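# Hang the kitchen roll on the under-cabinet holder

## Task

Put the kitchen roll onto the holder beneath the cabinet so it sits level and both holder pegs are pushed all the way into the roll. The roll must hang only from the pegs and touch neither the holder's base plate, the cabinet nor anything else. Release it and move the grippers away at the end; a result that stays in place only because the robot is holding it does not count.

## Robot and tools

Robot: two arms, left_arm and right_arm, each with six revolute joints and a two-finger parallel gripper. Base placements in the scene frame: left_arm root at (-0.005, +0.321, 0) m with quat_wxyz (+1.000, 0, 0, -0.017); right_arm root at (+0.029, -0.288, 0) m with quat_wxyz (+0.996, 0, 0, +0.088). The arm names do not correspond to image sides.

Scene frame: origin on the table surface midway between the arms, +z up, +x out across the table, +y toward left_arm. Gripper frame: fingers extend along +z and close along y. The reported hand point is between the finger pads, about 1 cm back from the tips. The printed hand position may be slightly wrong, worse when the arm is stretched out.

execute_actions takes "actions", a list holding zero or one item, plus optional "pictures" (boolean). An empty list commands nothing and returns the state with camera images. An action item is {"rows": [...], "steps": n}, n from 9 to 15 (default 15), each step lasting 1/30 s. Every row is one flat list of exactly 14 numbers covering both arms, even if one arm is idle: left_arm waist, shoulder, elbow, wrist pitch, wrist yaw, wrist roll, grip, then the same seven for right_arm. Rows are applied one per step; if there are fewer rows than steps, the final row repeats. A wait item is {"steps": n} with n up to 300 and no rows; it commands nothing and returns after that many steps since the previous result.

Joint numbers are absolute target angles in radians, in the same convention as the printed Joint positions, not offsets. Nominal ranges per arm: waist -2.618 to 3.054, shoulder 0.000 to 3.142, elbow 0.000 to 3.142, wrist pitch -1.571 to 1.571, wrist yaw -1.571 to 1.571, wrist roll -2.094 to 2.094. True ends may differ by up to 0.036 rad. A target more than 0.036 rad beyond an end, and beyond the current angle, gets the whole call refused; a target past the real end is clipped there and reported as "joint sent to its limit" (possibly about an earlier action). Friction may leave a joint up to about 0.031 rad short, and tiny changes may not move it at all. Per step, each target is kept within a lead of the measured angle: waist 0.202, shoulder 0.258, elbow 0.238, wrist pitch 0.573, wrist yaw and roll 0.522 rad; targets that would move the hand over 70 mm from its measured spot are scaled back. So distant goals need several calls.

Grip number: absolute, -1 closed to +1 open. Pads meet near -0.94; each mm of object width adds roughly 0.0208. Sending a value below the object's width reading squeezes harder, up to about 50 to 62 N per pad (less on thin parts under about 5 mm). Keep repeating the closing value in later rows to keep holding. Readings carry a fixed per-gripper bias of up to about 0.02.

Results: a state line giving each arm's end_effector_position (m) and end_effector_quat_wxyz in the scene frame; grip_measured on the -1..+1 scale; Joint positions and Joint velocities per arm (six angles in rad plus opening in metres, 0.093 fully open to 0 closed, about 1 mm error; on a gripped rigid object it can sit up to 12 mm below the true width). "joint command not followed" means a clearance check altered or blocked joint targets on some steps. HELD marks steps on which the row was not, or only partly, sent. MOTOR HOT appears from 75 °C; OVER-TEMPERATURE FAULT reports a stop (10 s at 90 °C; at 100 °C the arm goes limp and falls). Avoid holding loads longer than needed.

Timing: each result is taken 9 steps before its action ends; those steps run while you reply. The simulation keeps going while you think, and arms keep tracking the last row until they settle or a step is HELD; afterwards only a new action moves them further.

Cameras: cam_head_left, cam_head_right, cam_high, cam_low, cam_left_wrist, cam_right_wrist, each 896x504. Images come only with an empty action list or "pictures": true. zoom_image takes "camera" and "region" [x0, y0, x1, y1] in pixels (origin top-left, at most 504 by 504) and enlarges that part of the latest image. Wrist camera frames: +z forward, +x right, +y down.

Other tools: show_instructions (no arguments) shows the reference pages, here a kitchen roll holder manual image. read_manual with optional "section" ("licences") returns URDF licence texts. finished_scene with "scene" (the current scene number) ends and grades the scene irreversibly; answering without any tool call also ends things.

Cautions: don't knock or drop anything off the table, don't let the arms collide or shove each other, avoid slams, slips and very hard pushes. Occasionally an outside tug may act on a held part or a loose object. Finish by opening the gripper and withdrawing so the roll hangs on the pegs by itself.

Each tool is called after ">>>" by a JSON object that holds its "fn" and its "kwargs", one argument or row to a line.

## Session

>>> {"fn": "execute_actions", "kwargs": {
  "actions": []
}}

>>> {"fn": "show_instructions", "kwargs": {

}}

Scene clock: 0.00 s of 6000.00 s.
left_arm: end_effector_position=(+0.3282, +0.1631, +0.2913) grip_measured=+0.980 end_effector_quat_wxyz=(+0.567, +0.606, +0.500, -0.245) | right_arm: end_effector_position=(+0.0690, -0.4377, +0.1723) grip_measured=+1.000 end_effector_quat_wxyz=(+0.023, +0.166, +0.958, -0.232)
Joint positions: left_arm=[ 0.03   1.417  1.197 -0.49   1.201  1.149  0.092] | right_arm=[-1.191  0.744  0.905 -1.341  0.27  -0.725  0.093]
Joint velocities: left_arm=[ 0.007 -0.012 -0.002  0.007 -0.022 -0.051  0.   ] | right_arm=[-0.012 -0.002 -0.007 -0.007 -0.051 -0.007  0.   ]

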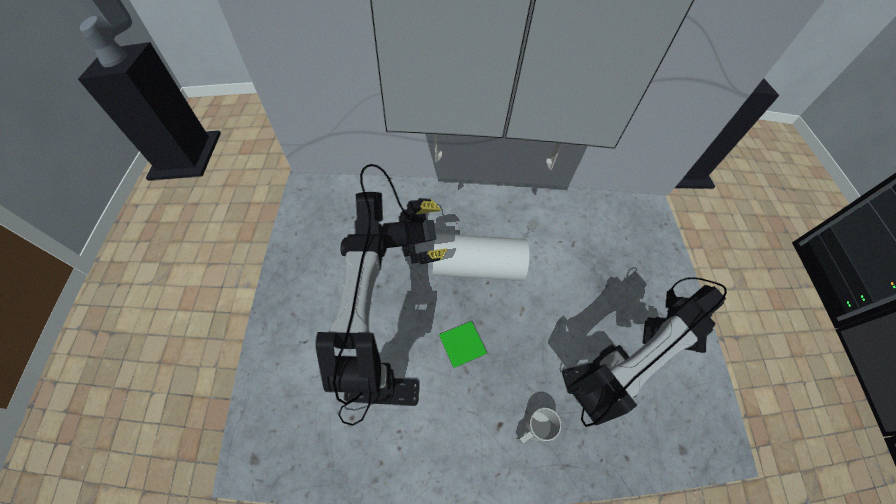

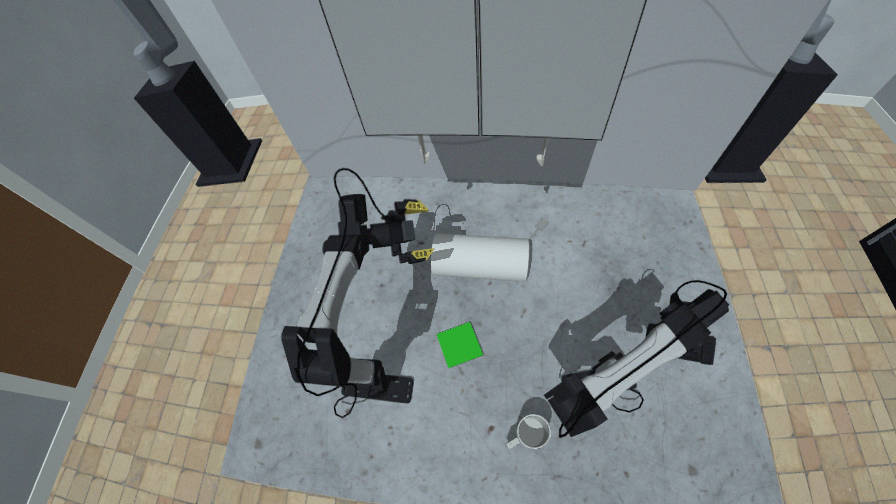

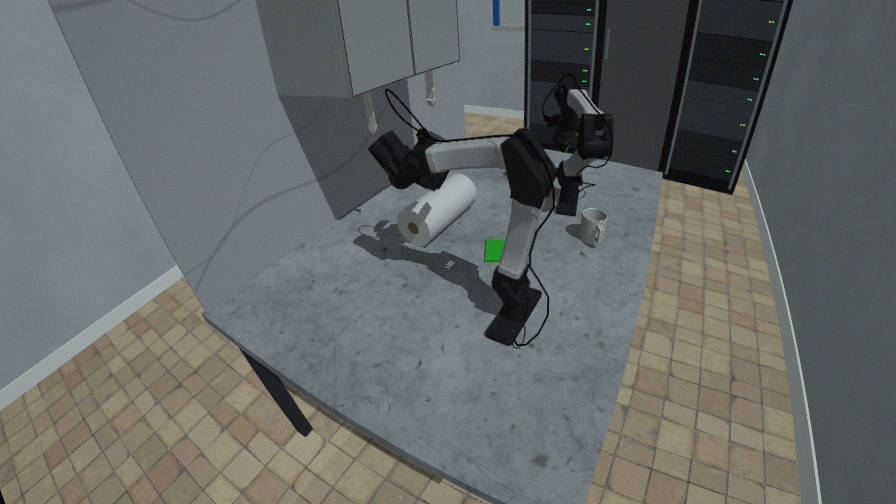

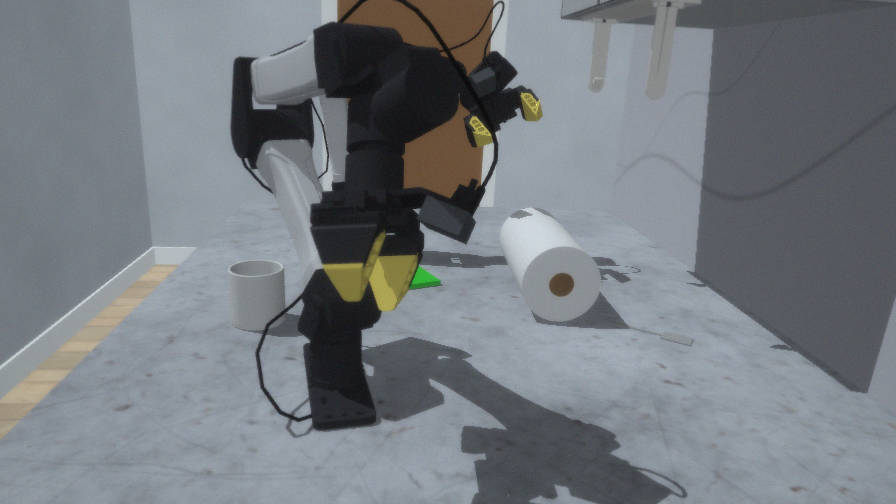

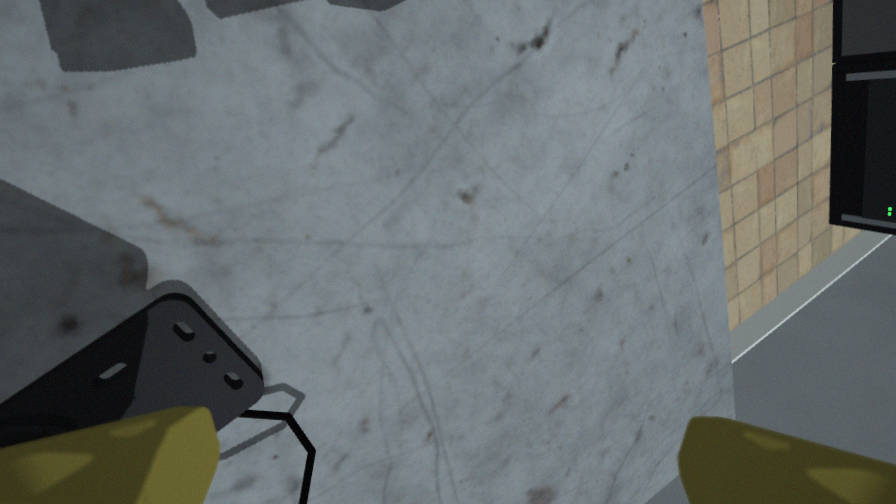

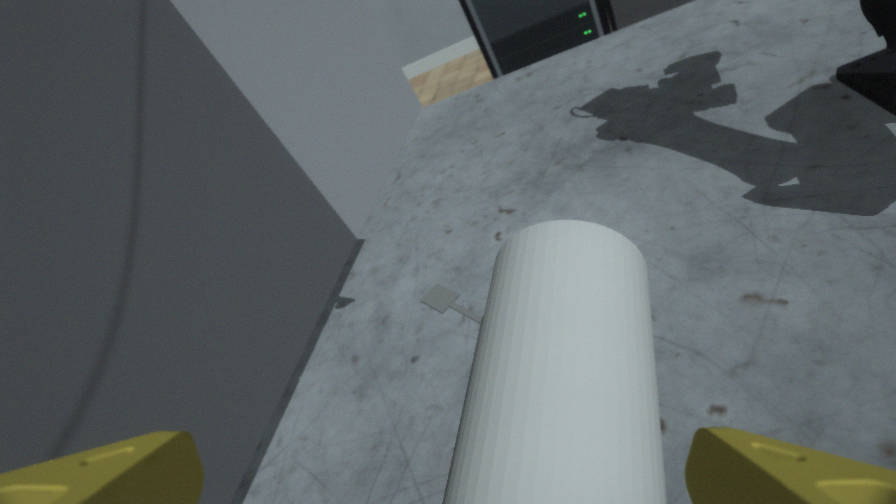

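Reference images for this scene: kitchen roll holder manual.

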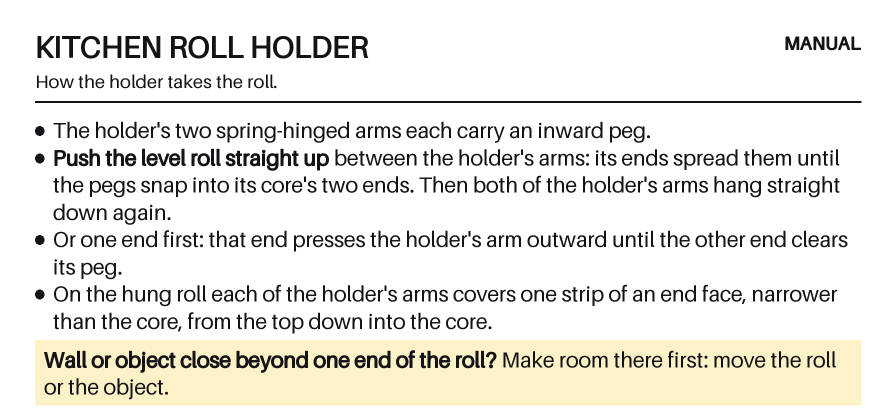

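>>> {"fn": "execute_actions", "kwargs": {
  "actions": [
    {"rows":[[-0.2,0.8,0.7,0,0.5,0.5,1,-0.6,1.3,0.9,0.2,-0.8,-1.3,0.5]]}
  ]
}}

>>> {"fn": "execute_actions", "kwargs": {
  "actions": [
    {"rows":[[-0.4,0.3,0.3,0.2,0,0,1,-0.28,1.9,0.86,1.1,-1.55,-1.57,0.5]]}
  ]
}}

>>> {"fn": "execute_actions", "kwargs": {
  "actions": [
    {"steps":20}
  ]
}}

>>> {"fn": "execute_actions", "kwargs": {
  "actions": [
    {"rows":[[-0.4,0.3,0.3,0.2,0,0,1,-0.28,1.98,0.84,1.16,-1.55,-1.57,0.5],[-0.4,0.3,0.3,0.2,0,0,1,-0.28,2.03,0.84,1.21,-1.55,-1.57,0.5],[-0.4,0.3,0.3,0.2,0,0,1,-0.28,2.08,0.84,1.26,-1.55,-1.57,0.5],[-0.4,0.3,0.3,0.2,0,0,1,-0.28,2.13,0.84,1.31,-1.55,-1.57,0.5],[-0.4,0.3,0.3,0.2,0,0,1,-0.28,2.17,0.84,1.35,-1.55,-1.57,0.5],[-0.4,0.3,0.3,0.2,0,0,1,-0.28,2.2,0.84,1.36,-1.55,-1.57,0.5]]}
  ]
}}

>>> {"fn": "execute_actions", "kwargs": {
  "actions": [
    {"steps":22}
  ],
  "pictures": true
}}

Scene clock: 0.93 s of 6000.00 s.
left_arm: end_effector_position=(+0.2670, +0.1398, +0.2709) grip_measured=+0.980 end_effector_quat_wxyz=(+0.587, +0.526, +0.593, -0.161) | right_arm: end_effector_position=(+0.1815, -0.4533, +0.1621) grip_measured=+0.503 end_effector_quat_wxyz=(+0.147, -0.072, +0.969, -0.185)
Joint positions: left_arm=[-0.208  0.955  0.757 -0.154  0.722  0.695  0.092] | right_arm=[-1.001  0.947  0.905 -1.051  0.001 -0.973  0.069]
Joint velocities: left_arm=[ 0.002 -2.552 -1.414  0.33  -1.341 -1.282  0.   ] | right_arm=[ 0.994  1.223 -0.002  1.722 -1.458 -0.945 -0.   ]
Steps of this call (steps 1 to 22: nothing new was sent; steps 23 to 28: the first 6 steps of this action). Readings (joint positions):
23: left_arm=[0.003 1.382 1.148 -0.400 1.116 1.065] | right_arm=[-1.176 0.756 0.905 -1.320 0.241 -0.763]
24: left_arm=[-0.055 1.314 1.063 -0.310 1.000 0.965] | right_arm=[-1.141 0.783 0.905 -1.273 0.194 -0.812]
26: left_arm=[-0.176 1.141 0.891 -0.202 0.828 0.801] | right_arm=[-1.071 0.863 0.905 -1.164 0.098 -0.900]
28: the state above

Scene clock: 1.43 s of 6000.00 s.
left_arm: end_effector_position=(+0.2155, +0.1921, +0.2897) grip_measured=+0.980 end_effector_quat_wxyz=(+0.733, +0.244, +0.616, -0.154) | right_arm: end_effector_position=(+0.4421, -0.2518, +0.1696) grip_measured=+0.502 end_effector_quat_wxyz=(+0.558, -0.606, +0.566, -0.037)
Joint positions: left_arm=[-0.393  0.336  0.335  0.124  0.157  0.15   0.092] | right_arm=[-0.407  1.558  0.906  0.02  -0.883 -1.401  0.069]
Joint velocities: left_arm=[-0.037 -1.214 -0.803  0.066 -1.033 -0.974  0.001] | right_arm=[ 1.346  1.907  0.002  2.63  -2.264 -0.872 -0.   ]
Steps of this call (steps 1 to 9: the last 9 steps of your previous action; steps 10 to 15: the first 6 steps of this action). Readings (joint positions):
10: left_arm=[-0.244 0.754 0.672 0.023 0.442 0.448] | right_arm=[-0.637 1.285 0.905 -0.398 -0.539 -1.225]
11: left_arm=[-0.305 0.676 0.595 0.067 0.349 0.359] | right_arm=[-0.595 1.324 0.906 -0.311 -0.603 -1.268]
13: left_arm=[-0.379 0.480 0.435 0.113 0.235 0.232] | right_arm=[-0.503 1.432 0.906 -0.150 -0.737 -1.341]
15: the state above

Scene clock: 2.10 s of 6000.00 s.
left_arm: end_effector_position=(+0.2225, +0.2163, +0.2995) grip_measured=+0.980 end_effector_quat_wxyz=(+0.753, +0.140, +0.622, -0.163) | right_arm: end_effector_position=(+0.4041, -0.1552, +0.1801) grip_measured=+0.502 end_effector_quat_wxyz=(+0.706, -0.706, +0.043, -0.049)
Joint positions: left_arm=[-0.394  0.304  0.31   0.182  0.007  0.008  0.092] | right_arm=[-0.272  1.911  0.854  1.075 -1.536 -1.562  0.069]
Joint velocities: left_arm=[-0.012  0.007 -0.007  0.022 -0.095 -0.022 -0.002] | right_arm=[-0.002 -0.022 -0.007  0.051  0.037  0.037 -0.   ]
Kept back: nothing.
Steps of this call (steps 1 to 9: the last 9 steps of your previous action; steps 10 to 20: the robot went on to your last target). Readings (joint positions):
1: left_arm=[-0.394 0.310 0.316 0.130 0.126 0.121] | right_arm=[-0.361 1.634 0.905 0.132 -0.979 -1.432]
2: left_arm=[-0.394 0.304 0.311 0.136 0.101 0.098] | right_arm=[-0.322 1.718 0.905 0.253 -1.081 -1.458]
4: left_arm=[-0.394 0.304 0.310 0.150 0.066 0.065] | right_arm=[-0.275 1.858 0.892 0.465 -1.245 -1.496]
8: left_arm=[-0.394 0.304 0.310 0.171 0.030 0.030] | right_arm=[-0.270 1.924 0.854 0.794 -1.420 -1.536]
20: the state above

Scene clock: 2.30 s of 6000.00 s.
left_arm: end_effector_position=(+0.2226, +0.2164, +0.2996) grip_measured=+0.980 end_effector_quat_wxyz=(+0.753, +0.140, +0.622, -0.163) | right_arm: end_effector_position=(+0.4107, -0.1558, +0.1273) grip_measured=+0.502 end_effector_quat_wxyz=(+0.706, -0.706, +0.047, -0.041)
Joint positions: left_arm=[-0.394  0.304  0.31   0.182  0.007  0.007  0.092] | right_arm=[-0.272  2.104  0.854  1.249 -1.543 -1.563  0.069]
Joint velocities: left_arm=[ 0.002  0.007  0.007  0.037 -0.051  0.022  0.   ] | right_arm=[ 0.007  1.463 -0.017  0.623  0.007 -0.007 -0.002]
Steps of this call (steps 1 to 6: the first 6 steps of this action). Readings (joint positions):
1: left_arm=[-0.394 0.304 0.310 0.182 0.007 0.008] | right_arm=[-0.272 1.917 0.854 1.090 -1.539 -1.562]
2: left_arm=[-0.394 0.304 0.310 0.182 0.007 0.008] | right_arm=[-0.272 1.933 0.854 1.119 -1.540 -1.562]
4: left_arm=[-0.394 0.304 0.310 0.182 0.007 0.007] | right_arm=[-0.272 2.004 0.854 1.189 -1.542 -1.562]
6: the state above

Scene clock: 3.03 s of 6000.00 s.
left_arm: end_effector_position=(+0.2226, +0.2164, +0.2996) grip_measured=+0.980 end_effector_quat_wxyz=(+0.753, +0.139, +0.622, -0.163) | right_arm: end_effector_position=(+0.4093, -0.1556, +0.0984) grip_measured=+0.502 end_effector_quat_wxyz=(+0.706, -0.706, +0.049, -0.038)
Joint positions: left_arm=[-0.394  0.304  0.31   0.182  0.006  0.007  0.092] | right_arm=[-0.272  2.207  0.85   1.35  -1.544 -1.563  0.069]
Joint velocities: left_arm=[ 0.007  0.007  0.002  0.037  0.007 -0.051  0.   ] | right_arm=[ 0.012 -0.017 -0.002  0.022 -0.037  0.066  0.001]
Kept back: nothing.
Steps of this call (steps 1 to 9: the last 9 steps of your previous action; steps 10 to 22: the robot went on to your last target). Readings (joint positions):
1: left_arm=[-0.394 0.304 0.310 0.182 0.006 0.007] | right_arm=[-0.272 2.148 0.854 1.263 -1.543 -1.563]
2: left_arm=[-0.394 0.304 0.310 0.182 0.006 0.007] | right_arm=[-0.272 2.182 0.854 1.271 -1.543 -1.563]
4: left_arm=[-0.394 0.304 0.310 0.182 0.006 0.007] | right_arm=[-0.272 2.207 0.850 1.284 -1.543 -1.563]
8: left_arm=[-0.394 0.304 0.310 0.182 0.006 0.007] | right_arm=[-0.272 2.207 0.850 1.323 -1.544 -1.563]
22: the state above

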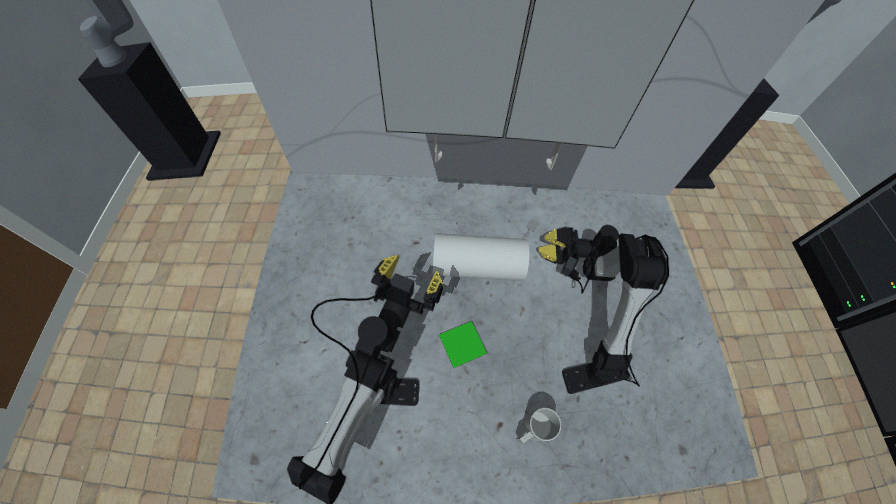

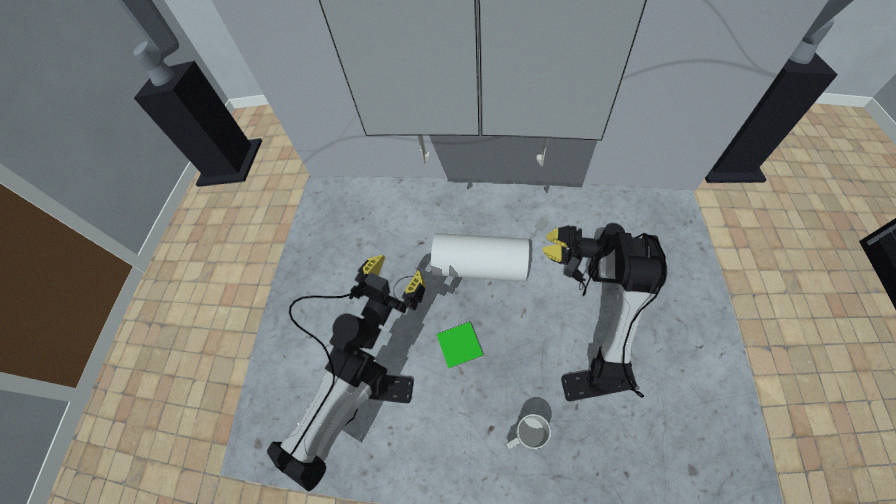

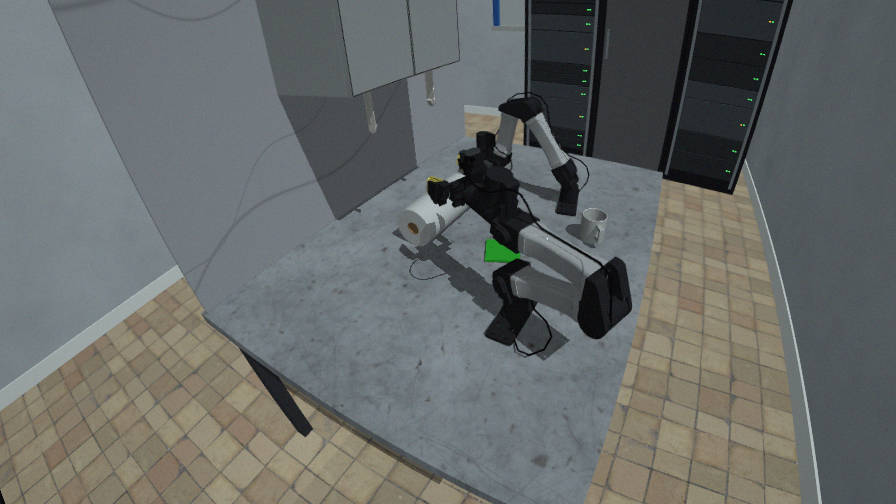

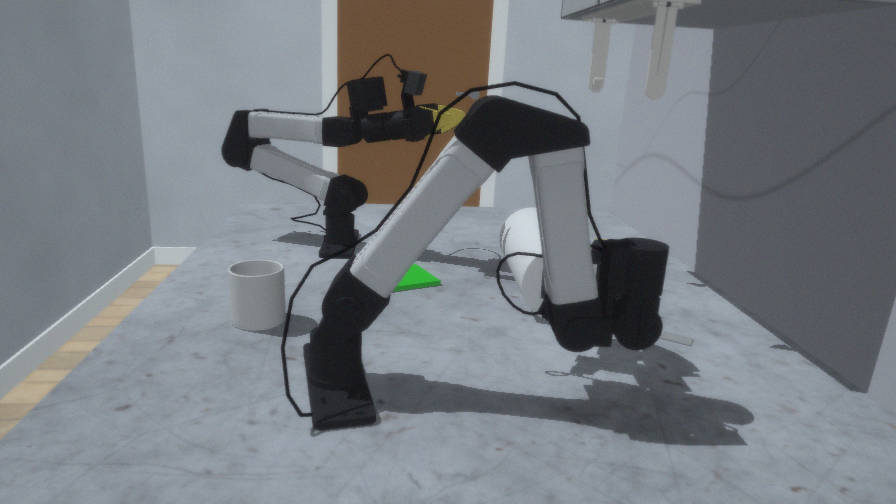

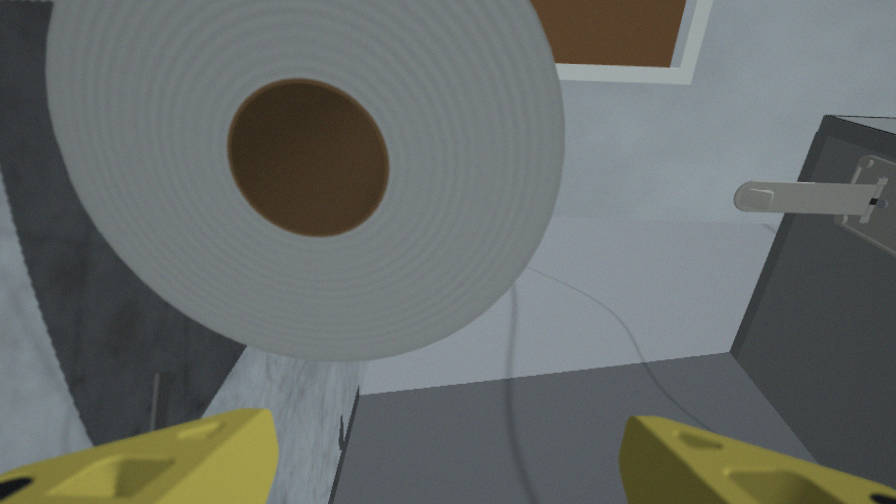

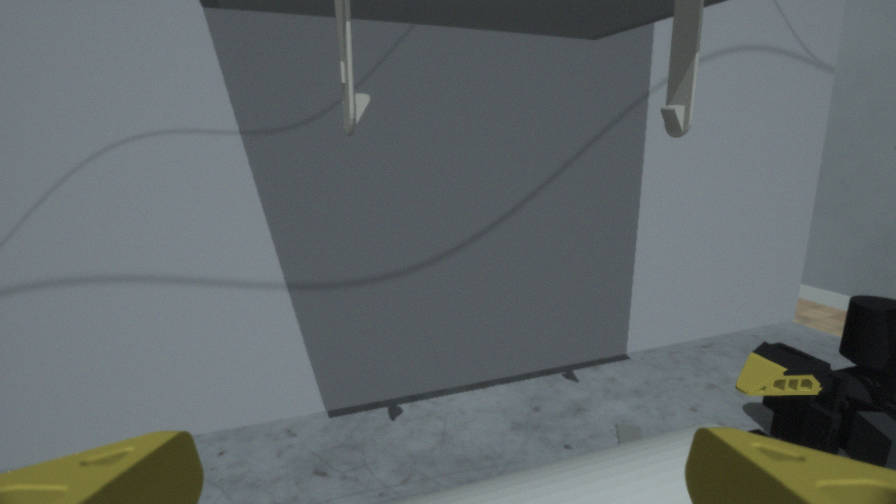

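>>> {"fn": "execute_actions", "kwargs": {
  "actions": [
    {"rows":[[-0.4,0.3,0.3,0.2,0,0,1,-0.27,2.17,0.8,1.37,-1.55,-1.57,0.5],[-0.4,0.3,0.3,0.2,0,0,1,-0.25,2.15,0.77,1.39,-1.55,-1.57,0.5],[-0.4,0.3,0.3,0.2,0,0,1,-0.23,2.128,0.745,1.39,-1.55,-1.57,0.5],[-0.4,0.3,0.3,0.2,0,0,1,-0.2,2.128,0.745,1.39,-1.55,-1.57,0.5]]}
  ]
}}

>>> {"fn": "execute_actions", "kwargs": {
  "actions": [
    {"steps":18}
  ],
  "pictures": true
}}

Scene clock: 3.93 s of 6000.00 s.
left_arm: end_effector_position=(+0.2226, +0.2165, +0.2996) grip_measured=+0.980 end_effector_quat_wxyz=(+0.753, +0.139, +0.622, -0.163) | right_arm: end_effector_position=(+0.3846, -0.1368, +0.1052) grip_measured=+0.502 end_effector_quat_wxyz=(+0.707, -0.707, +0.031, -0.020)
Joint positions: left_arm=[-0.394  0.304  0.31   0.182  0.006  0.006  0.092] | right_arm=[-0.224  2.148  0.77   1.371 -1.546 -1.563  0.069]
Joint velocities: left_arm=[-0.002  0.017 -0.012  0.051  0.007 -0.022 -0.001] | right_arm=[ 0.476 -0.159 -0.115  0.081  0.037  0.022 -0.   ]
Steps of this call (steps 1 to 15: the robot went on to your last target; steps 16 to 21: nothing new was sent; steps 22 to 27: the first 6 steps of this action). Readings (joint positions):
22: left_arm=[-0.394 0.304 0.310 0.182 0.006 0.007] | right_arm=[-0.272 2.205 0.846 1.352 -1.544 -1.563]
23: left_arm=[-0.394 0.304 0.310 0.182 0.006 0.006] | right_arm=[-0.271 2.196 0.833 1.354 -1.543 -1.563]
25: left_arm=[-0.394 0.304 0.310 0.182 0.006 0.006] | right_arm=[-0.256 2.166 0.789 1.362 -1.544 -1.563]
27: the state above

Scene clock: 4.53 s of 6000.00 s.
left_arm: end_effector_position=(+0.2226, +0.2165, +0.2996) grip_measured=+0.980 end_effector_quat_wxyz=(+0.753, +0.139, +0.622, -0.163) | right_arm: end_effector_position=(+0.3801, -0.1277, +0.1070) grip_measured=+0.502 end_effector_quat_wxyz=(+0.707, -0.707, +0.017, -0.016)
Joint positions: left_arm=[-0.394  0.304  0.31   0.182  0.006  0.006  0.092] | right_arm=[-0.198  2.144  0.768  1.381 -1.547 -1.563  0.069]
Joint velocities: left_arm=[-0.002 -0.007 -0.007 -0.051  0.007 -0.007  0.   ] | right_arm=[-0.007  0.022 -0.007  0.066  0.007 -0.007  0.001]
Kept back: nothing.
Steps of this call (steps 1 to 9: the last 9 steps of your previous action; steps 10 to 18: the robot went on to your last target). Readings (joint positions):
1: left_arm=[-0.394 0.304 0.310 0.182 0.006 0.006] | right_arm=[-0.210 2.145 0.768 1.375 -1.547 -1.563]
2: left_arm=[-0.394 0.304 0.310 0.182 0.006 0.006] | right_arm=[-0.202 2.144 0.768 1.377 -1.547 -1.563]
4: left_arm=[-0.394 0.304 0.310 0.182 0.006 0.006] | right_arm=[-0.198 2.144 0.768 1.379 -1.547 -1.563]
8: left_arm=[-0.394 0.304 0.310 0.182 0.006 0.006] | right_arm=[-0.198 2.144 0.768 1.380 -1.547 -1.563]
18: the state above

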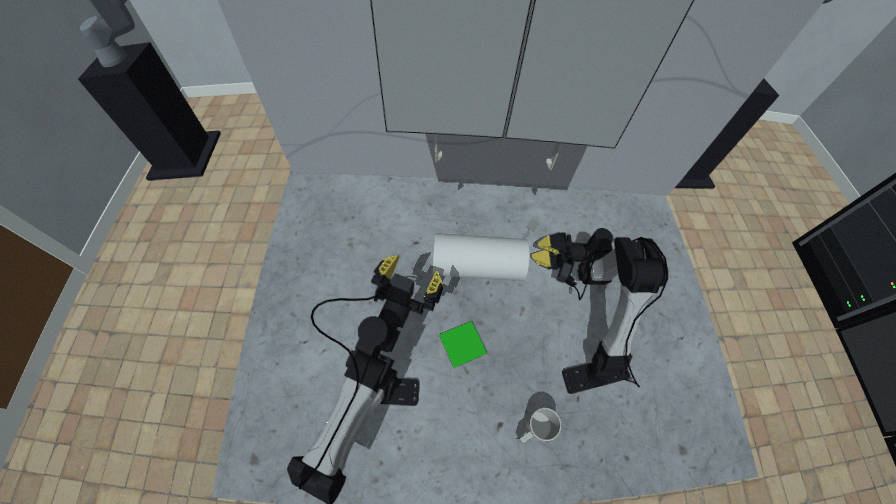

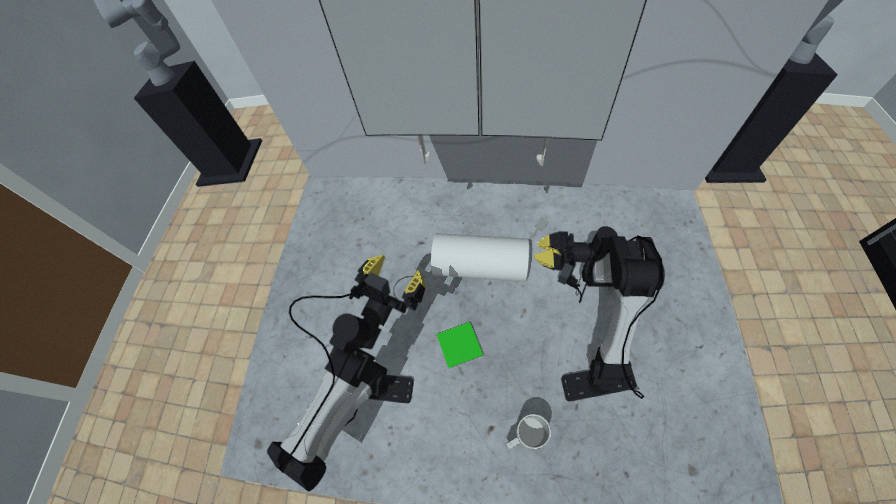

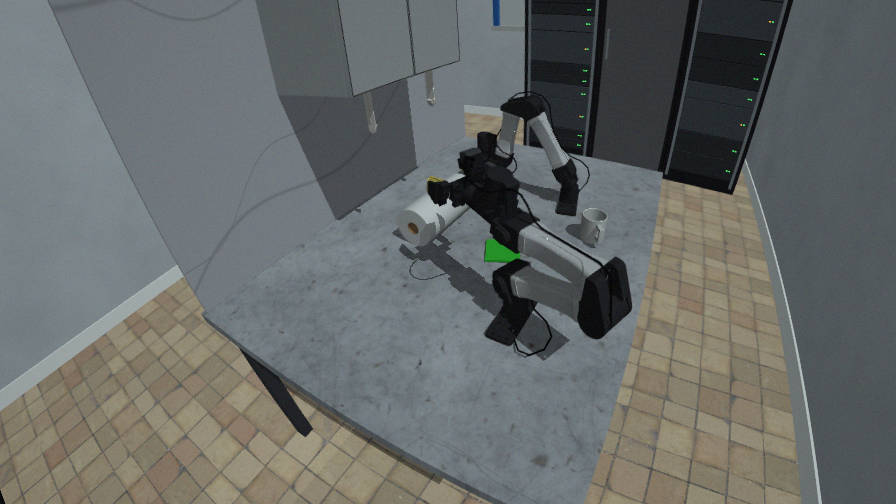

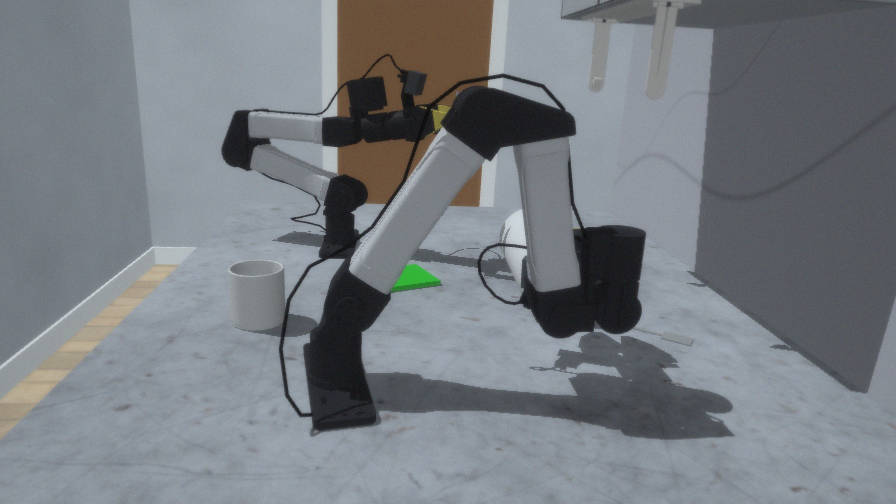

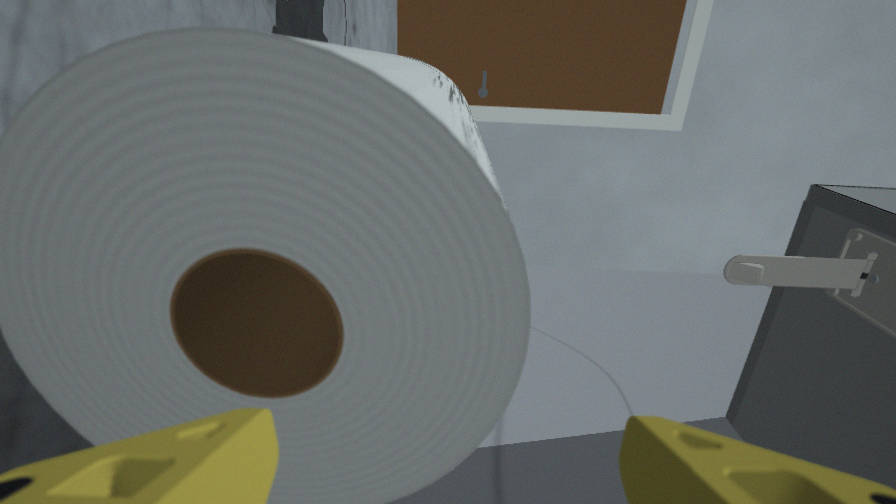

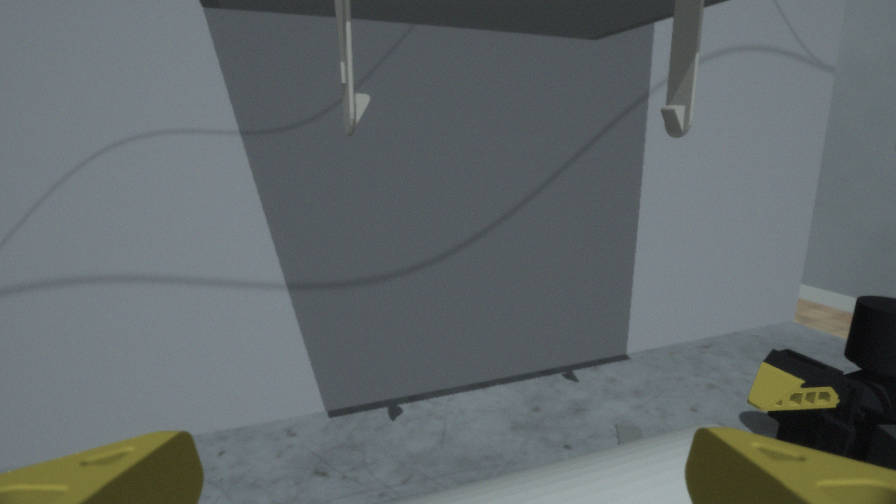

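>>> {"fn": "execute_actions", "kwargs": {
  "actions": [
    {"rows":[[-0.4,0.3,0.3,0.2,0,0,1,-0.185,2.128,0.745,1.39,-1.55,-1.57,0.55],[-0.4,0.3,0.3,0.2,0,0,1,-0.175,2.128,0.745,1.39,-1.55,-1.57,0.55],[-0.4,0.3,0.3,0.2,0,0,1,-0.165,2.128,0.745,1.39,-1.55,-1.57,0.55],[-0.4,0.3,0.3,0.2,0,0,1,-0.155,2.128,0.745,1.39,-1.55,-1.57,0.55],[-0.4,0.3,0.3,0.2,0,0,1,-0.145,2.128,0.745,1.39,-1.55,-1.57,0.55],[-0.4,0.3,0.3,0.2,0,0,1,-0.135,2.128,0.745,1.39,-1.53,-1.57,0.55],[-0.4,0.3,0.3,0.2,0,0,1,-0.125,2.128,0.745,1.39,-1.52,-1.57,0.55],[-0.4,0.3,0.3,0.2,0,0,1,-0.115,2.128,0.745,1.39,-1.51,-1.57,0.55],[-0.4,0.3,0.3,0.2,0,0,1,-0.105,2.128,0.745,1.39,-1.5,-1.57,0.55],[-0.4,0.3,0.3,0.2,0,0,1,-0.095,2.128,0.745,1.39,-1.49,-1.57,0.55],[-0.4,0.3,0.3,0.2,0,0,1,-0.085,2.128,0.745,1.39,-1.48,-1.57,0.55],[-0.4,0.3,0.3,0.2,0,0,1,-0.074,2.128,0.745,1.39,-1.467,-1.57,0.55]]}
  ]
}}

>>> {"fn": "execute_actions", "kwargs": {
  "actions": [
    {"steps":20}
  ],
  "pictures": true
}}

Scene clock: 5.80 s of 6000.00 s.
left_arm: end_effector_position=(+0.2226, +0.2165, +0.2997) grip_measured=+0.980 end_effector_quat_wxyz=(+0.753, +0.139, +0.622, -0.163) | right_arm: end_effector_position=(+0.3748, -0.1160, +0.1070) grip_measured=+0.547 end_effector_quat_wxyz=(+0.707, -0.707, +0.006, -0.004)
Joint positions: left_arm=[-0.394  0.304  0.31   0.183  0.006  0.006  0.092] | right_arm=[-0.165  2.144  0.768  1.381 -1.546 -1.563  0.071]
Joint velocities: left_arm=[-0.007 -0.012 -0.007 -0.066  0.051 -0.022  0.   ] | right_arm=[0.33  0.007 0.012 0.007 0.051 0.051 0.001]
Steps of this call (steps 1 to 15: the robot went on to your last target; steps 16 to 32: nothing new was sent; steps 33 to 38: the first 6 steps of this action). Readings (joint positions):
33: left_arm=[-0.394 0.304 0.310 0.183 0.006 0.006] | right_arm=[-0.198 2.144 0.768 1.381 -1.547 -1.563]
34: left_arm=[-0.394 0.304 0.310 0.183 0.006 0.006] | right_arm=[-0.196 2.144 0.768 1.381 -1.547 -1.563]
36: left_arm=[-0.394 0.304 0.310 0.183 0.006 0.006] | right_arm=[-0.185 2.144 0.768 1.381 -1.547 -1.563]
38: the state above

Scene clock: 6.47 s of 6000.00 s.
left_arm: end_effector_position=(+0.2226, +0.2165, +0.2997) grip_measured=+0.980 end_effector_quat_wxyz=(+0.753, +0.139, +0.622, -0.163) | right_arm: end_effector_position=(+0.3704, -0.0862, +0.1070) grip_measured=+0.547 end_effector_quat_wxyz=(+0.707, -0.707, -0.000, +0.002)
Joint positions: left_arm=[-0.394  0.304  0.31   0.183  0.006  0.006  0.092] | right_arm=[-0.078  2.144  0.768  1.381 -1.475 -1.563  0.071]
Joint velocities: left_arm=[ 0.007  0.002 -0.012 -0.081  0.007 -0.022  0.001] | right_arm=[-0.007 -0.002 -0.002 -0.037 -0.022  0.007 -0.   ]
Kept back: nothing.
Steps of this call (steps 1 to 9: the last 9 steps of your previous action; steps 10 to 20: the robot went on to your last target). Readings (joint positions):
1: left_arm=[-0.394 0.304 0.310 0.183 0.006 0.006] | right_arm=[-0.153 2.144 0.768 1.381 -1.542 -1.563]
2: left_arm=[-0.394 0.304 0.310 0.183 0.006 0.006] | right_arm=[-0.141 2.144 0.768 1.381 -1.538 -1.563]
4: left_arm=[-0.394 0.304 0.310 0.183 0.006 0.006] | right_arm=[-0.119 2.144 0.768 1.381 -1.525 -1.563]
8: left_arm=[-0.394 0.304 0.310 0.183 0.006 0.006] | right_arm=[-0.083 2.144 0.768 1.381 -1.496 -1.563]
20: the state above

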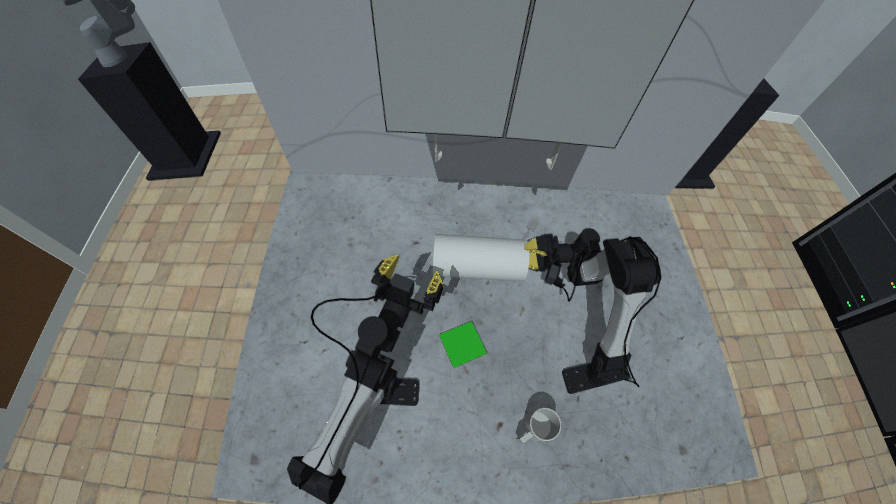

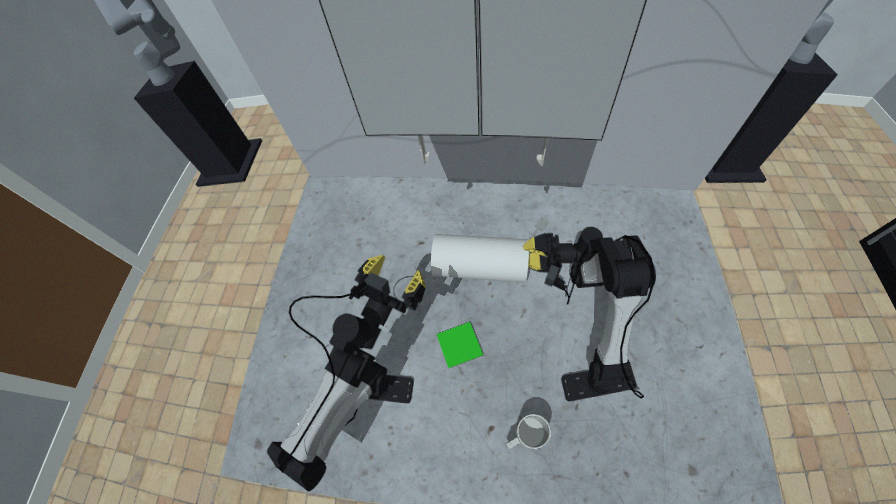

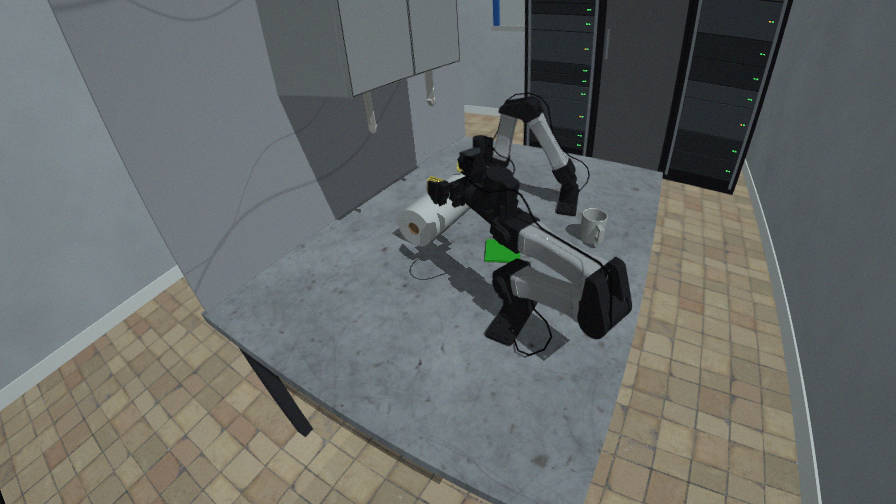

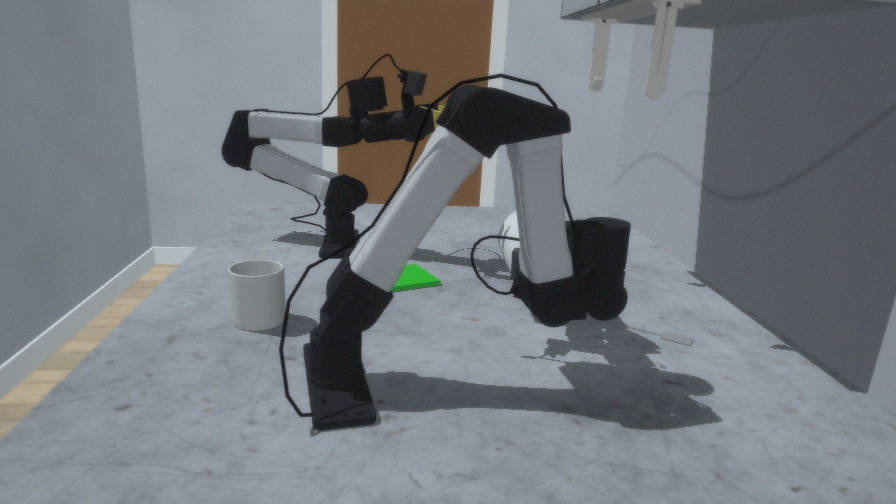

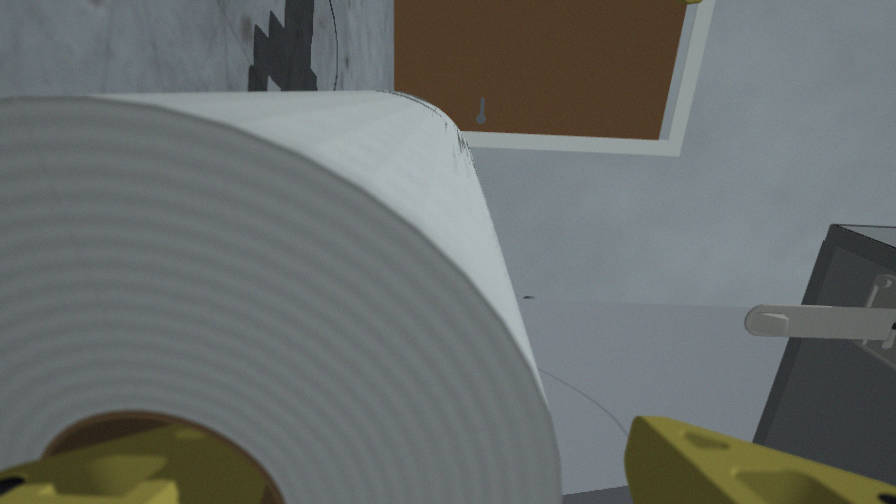

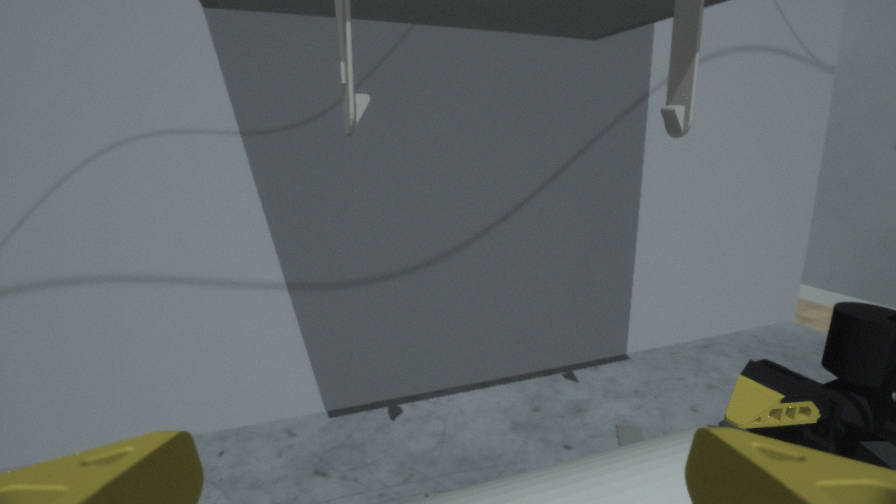

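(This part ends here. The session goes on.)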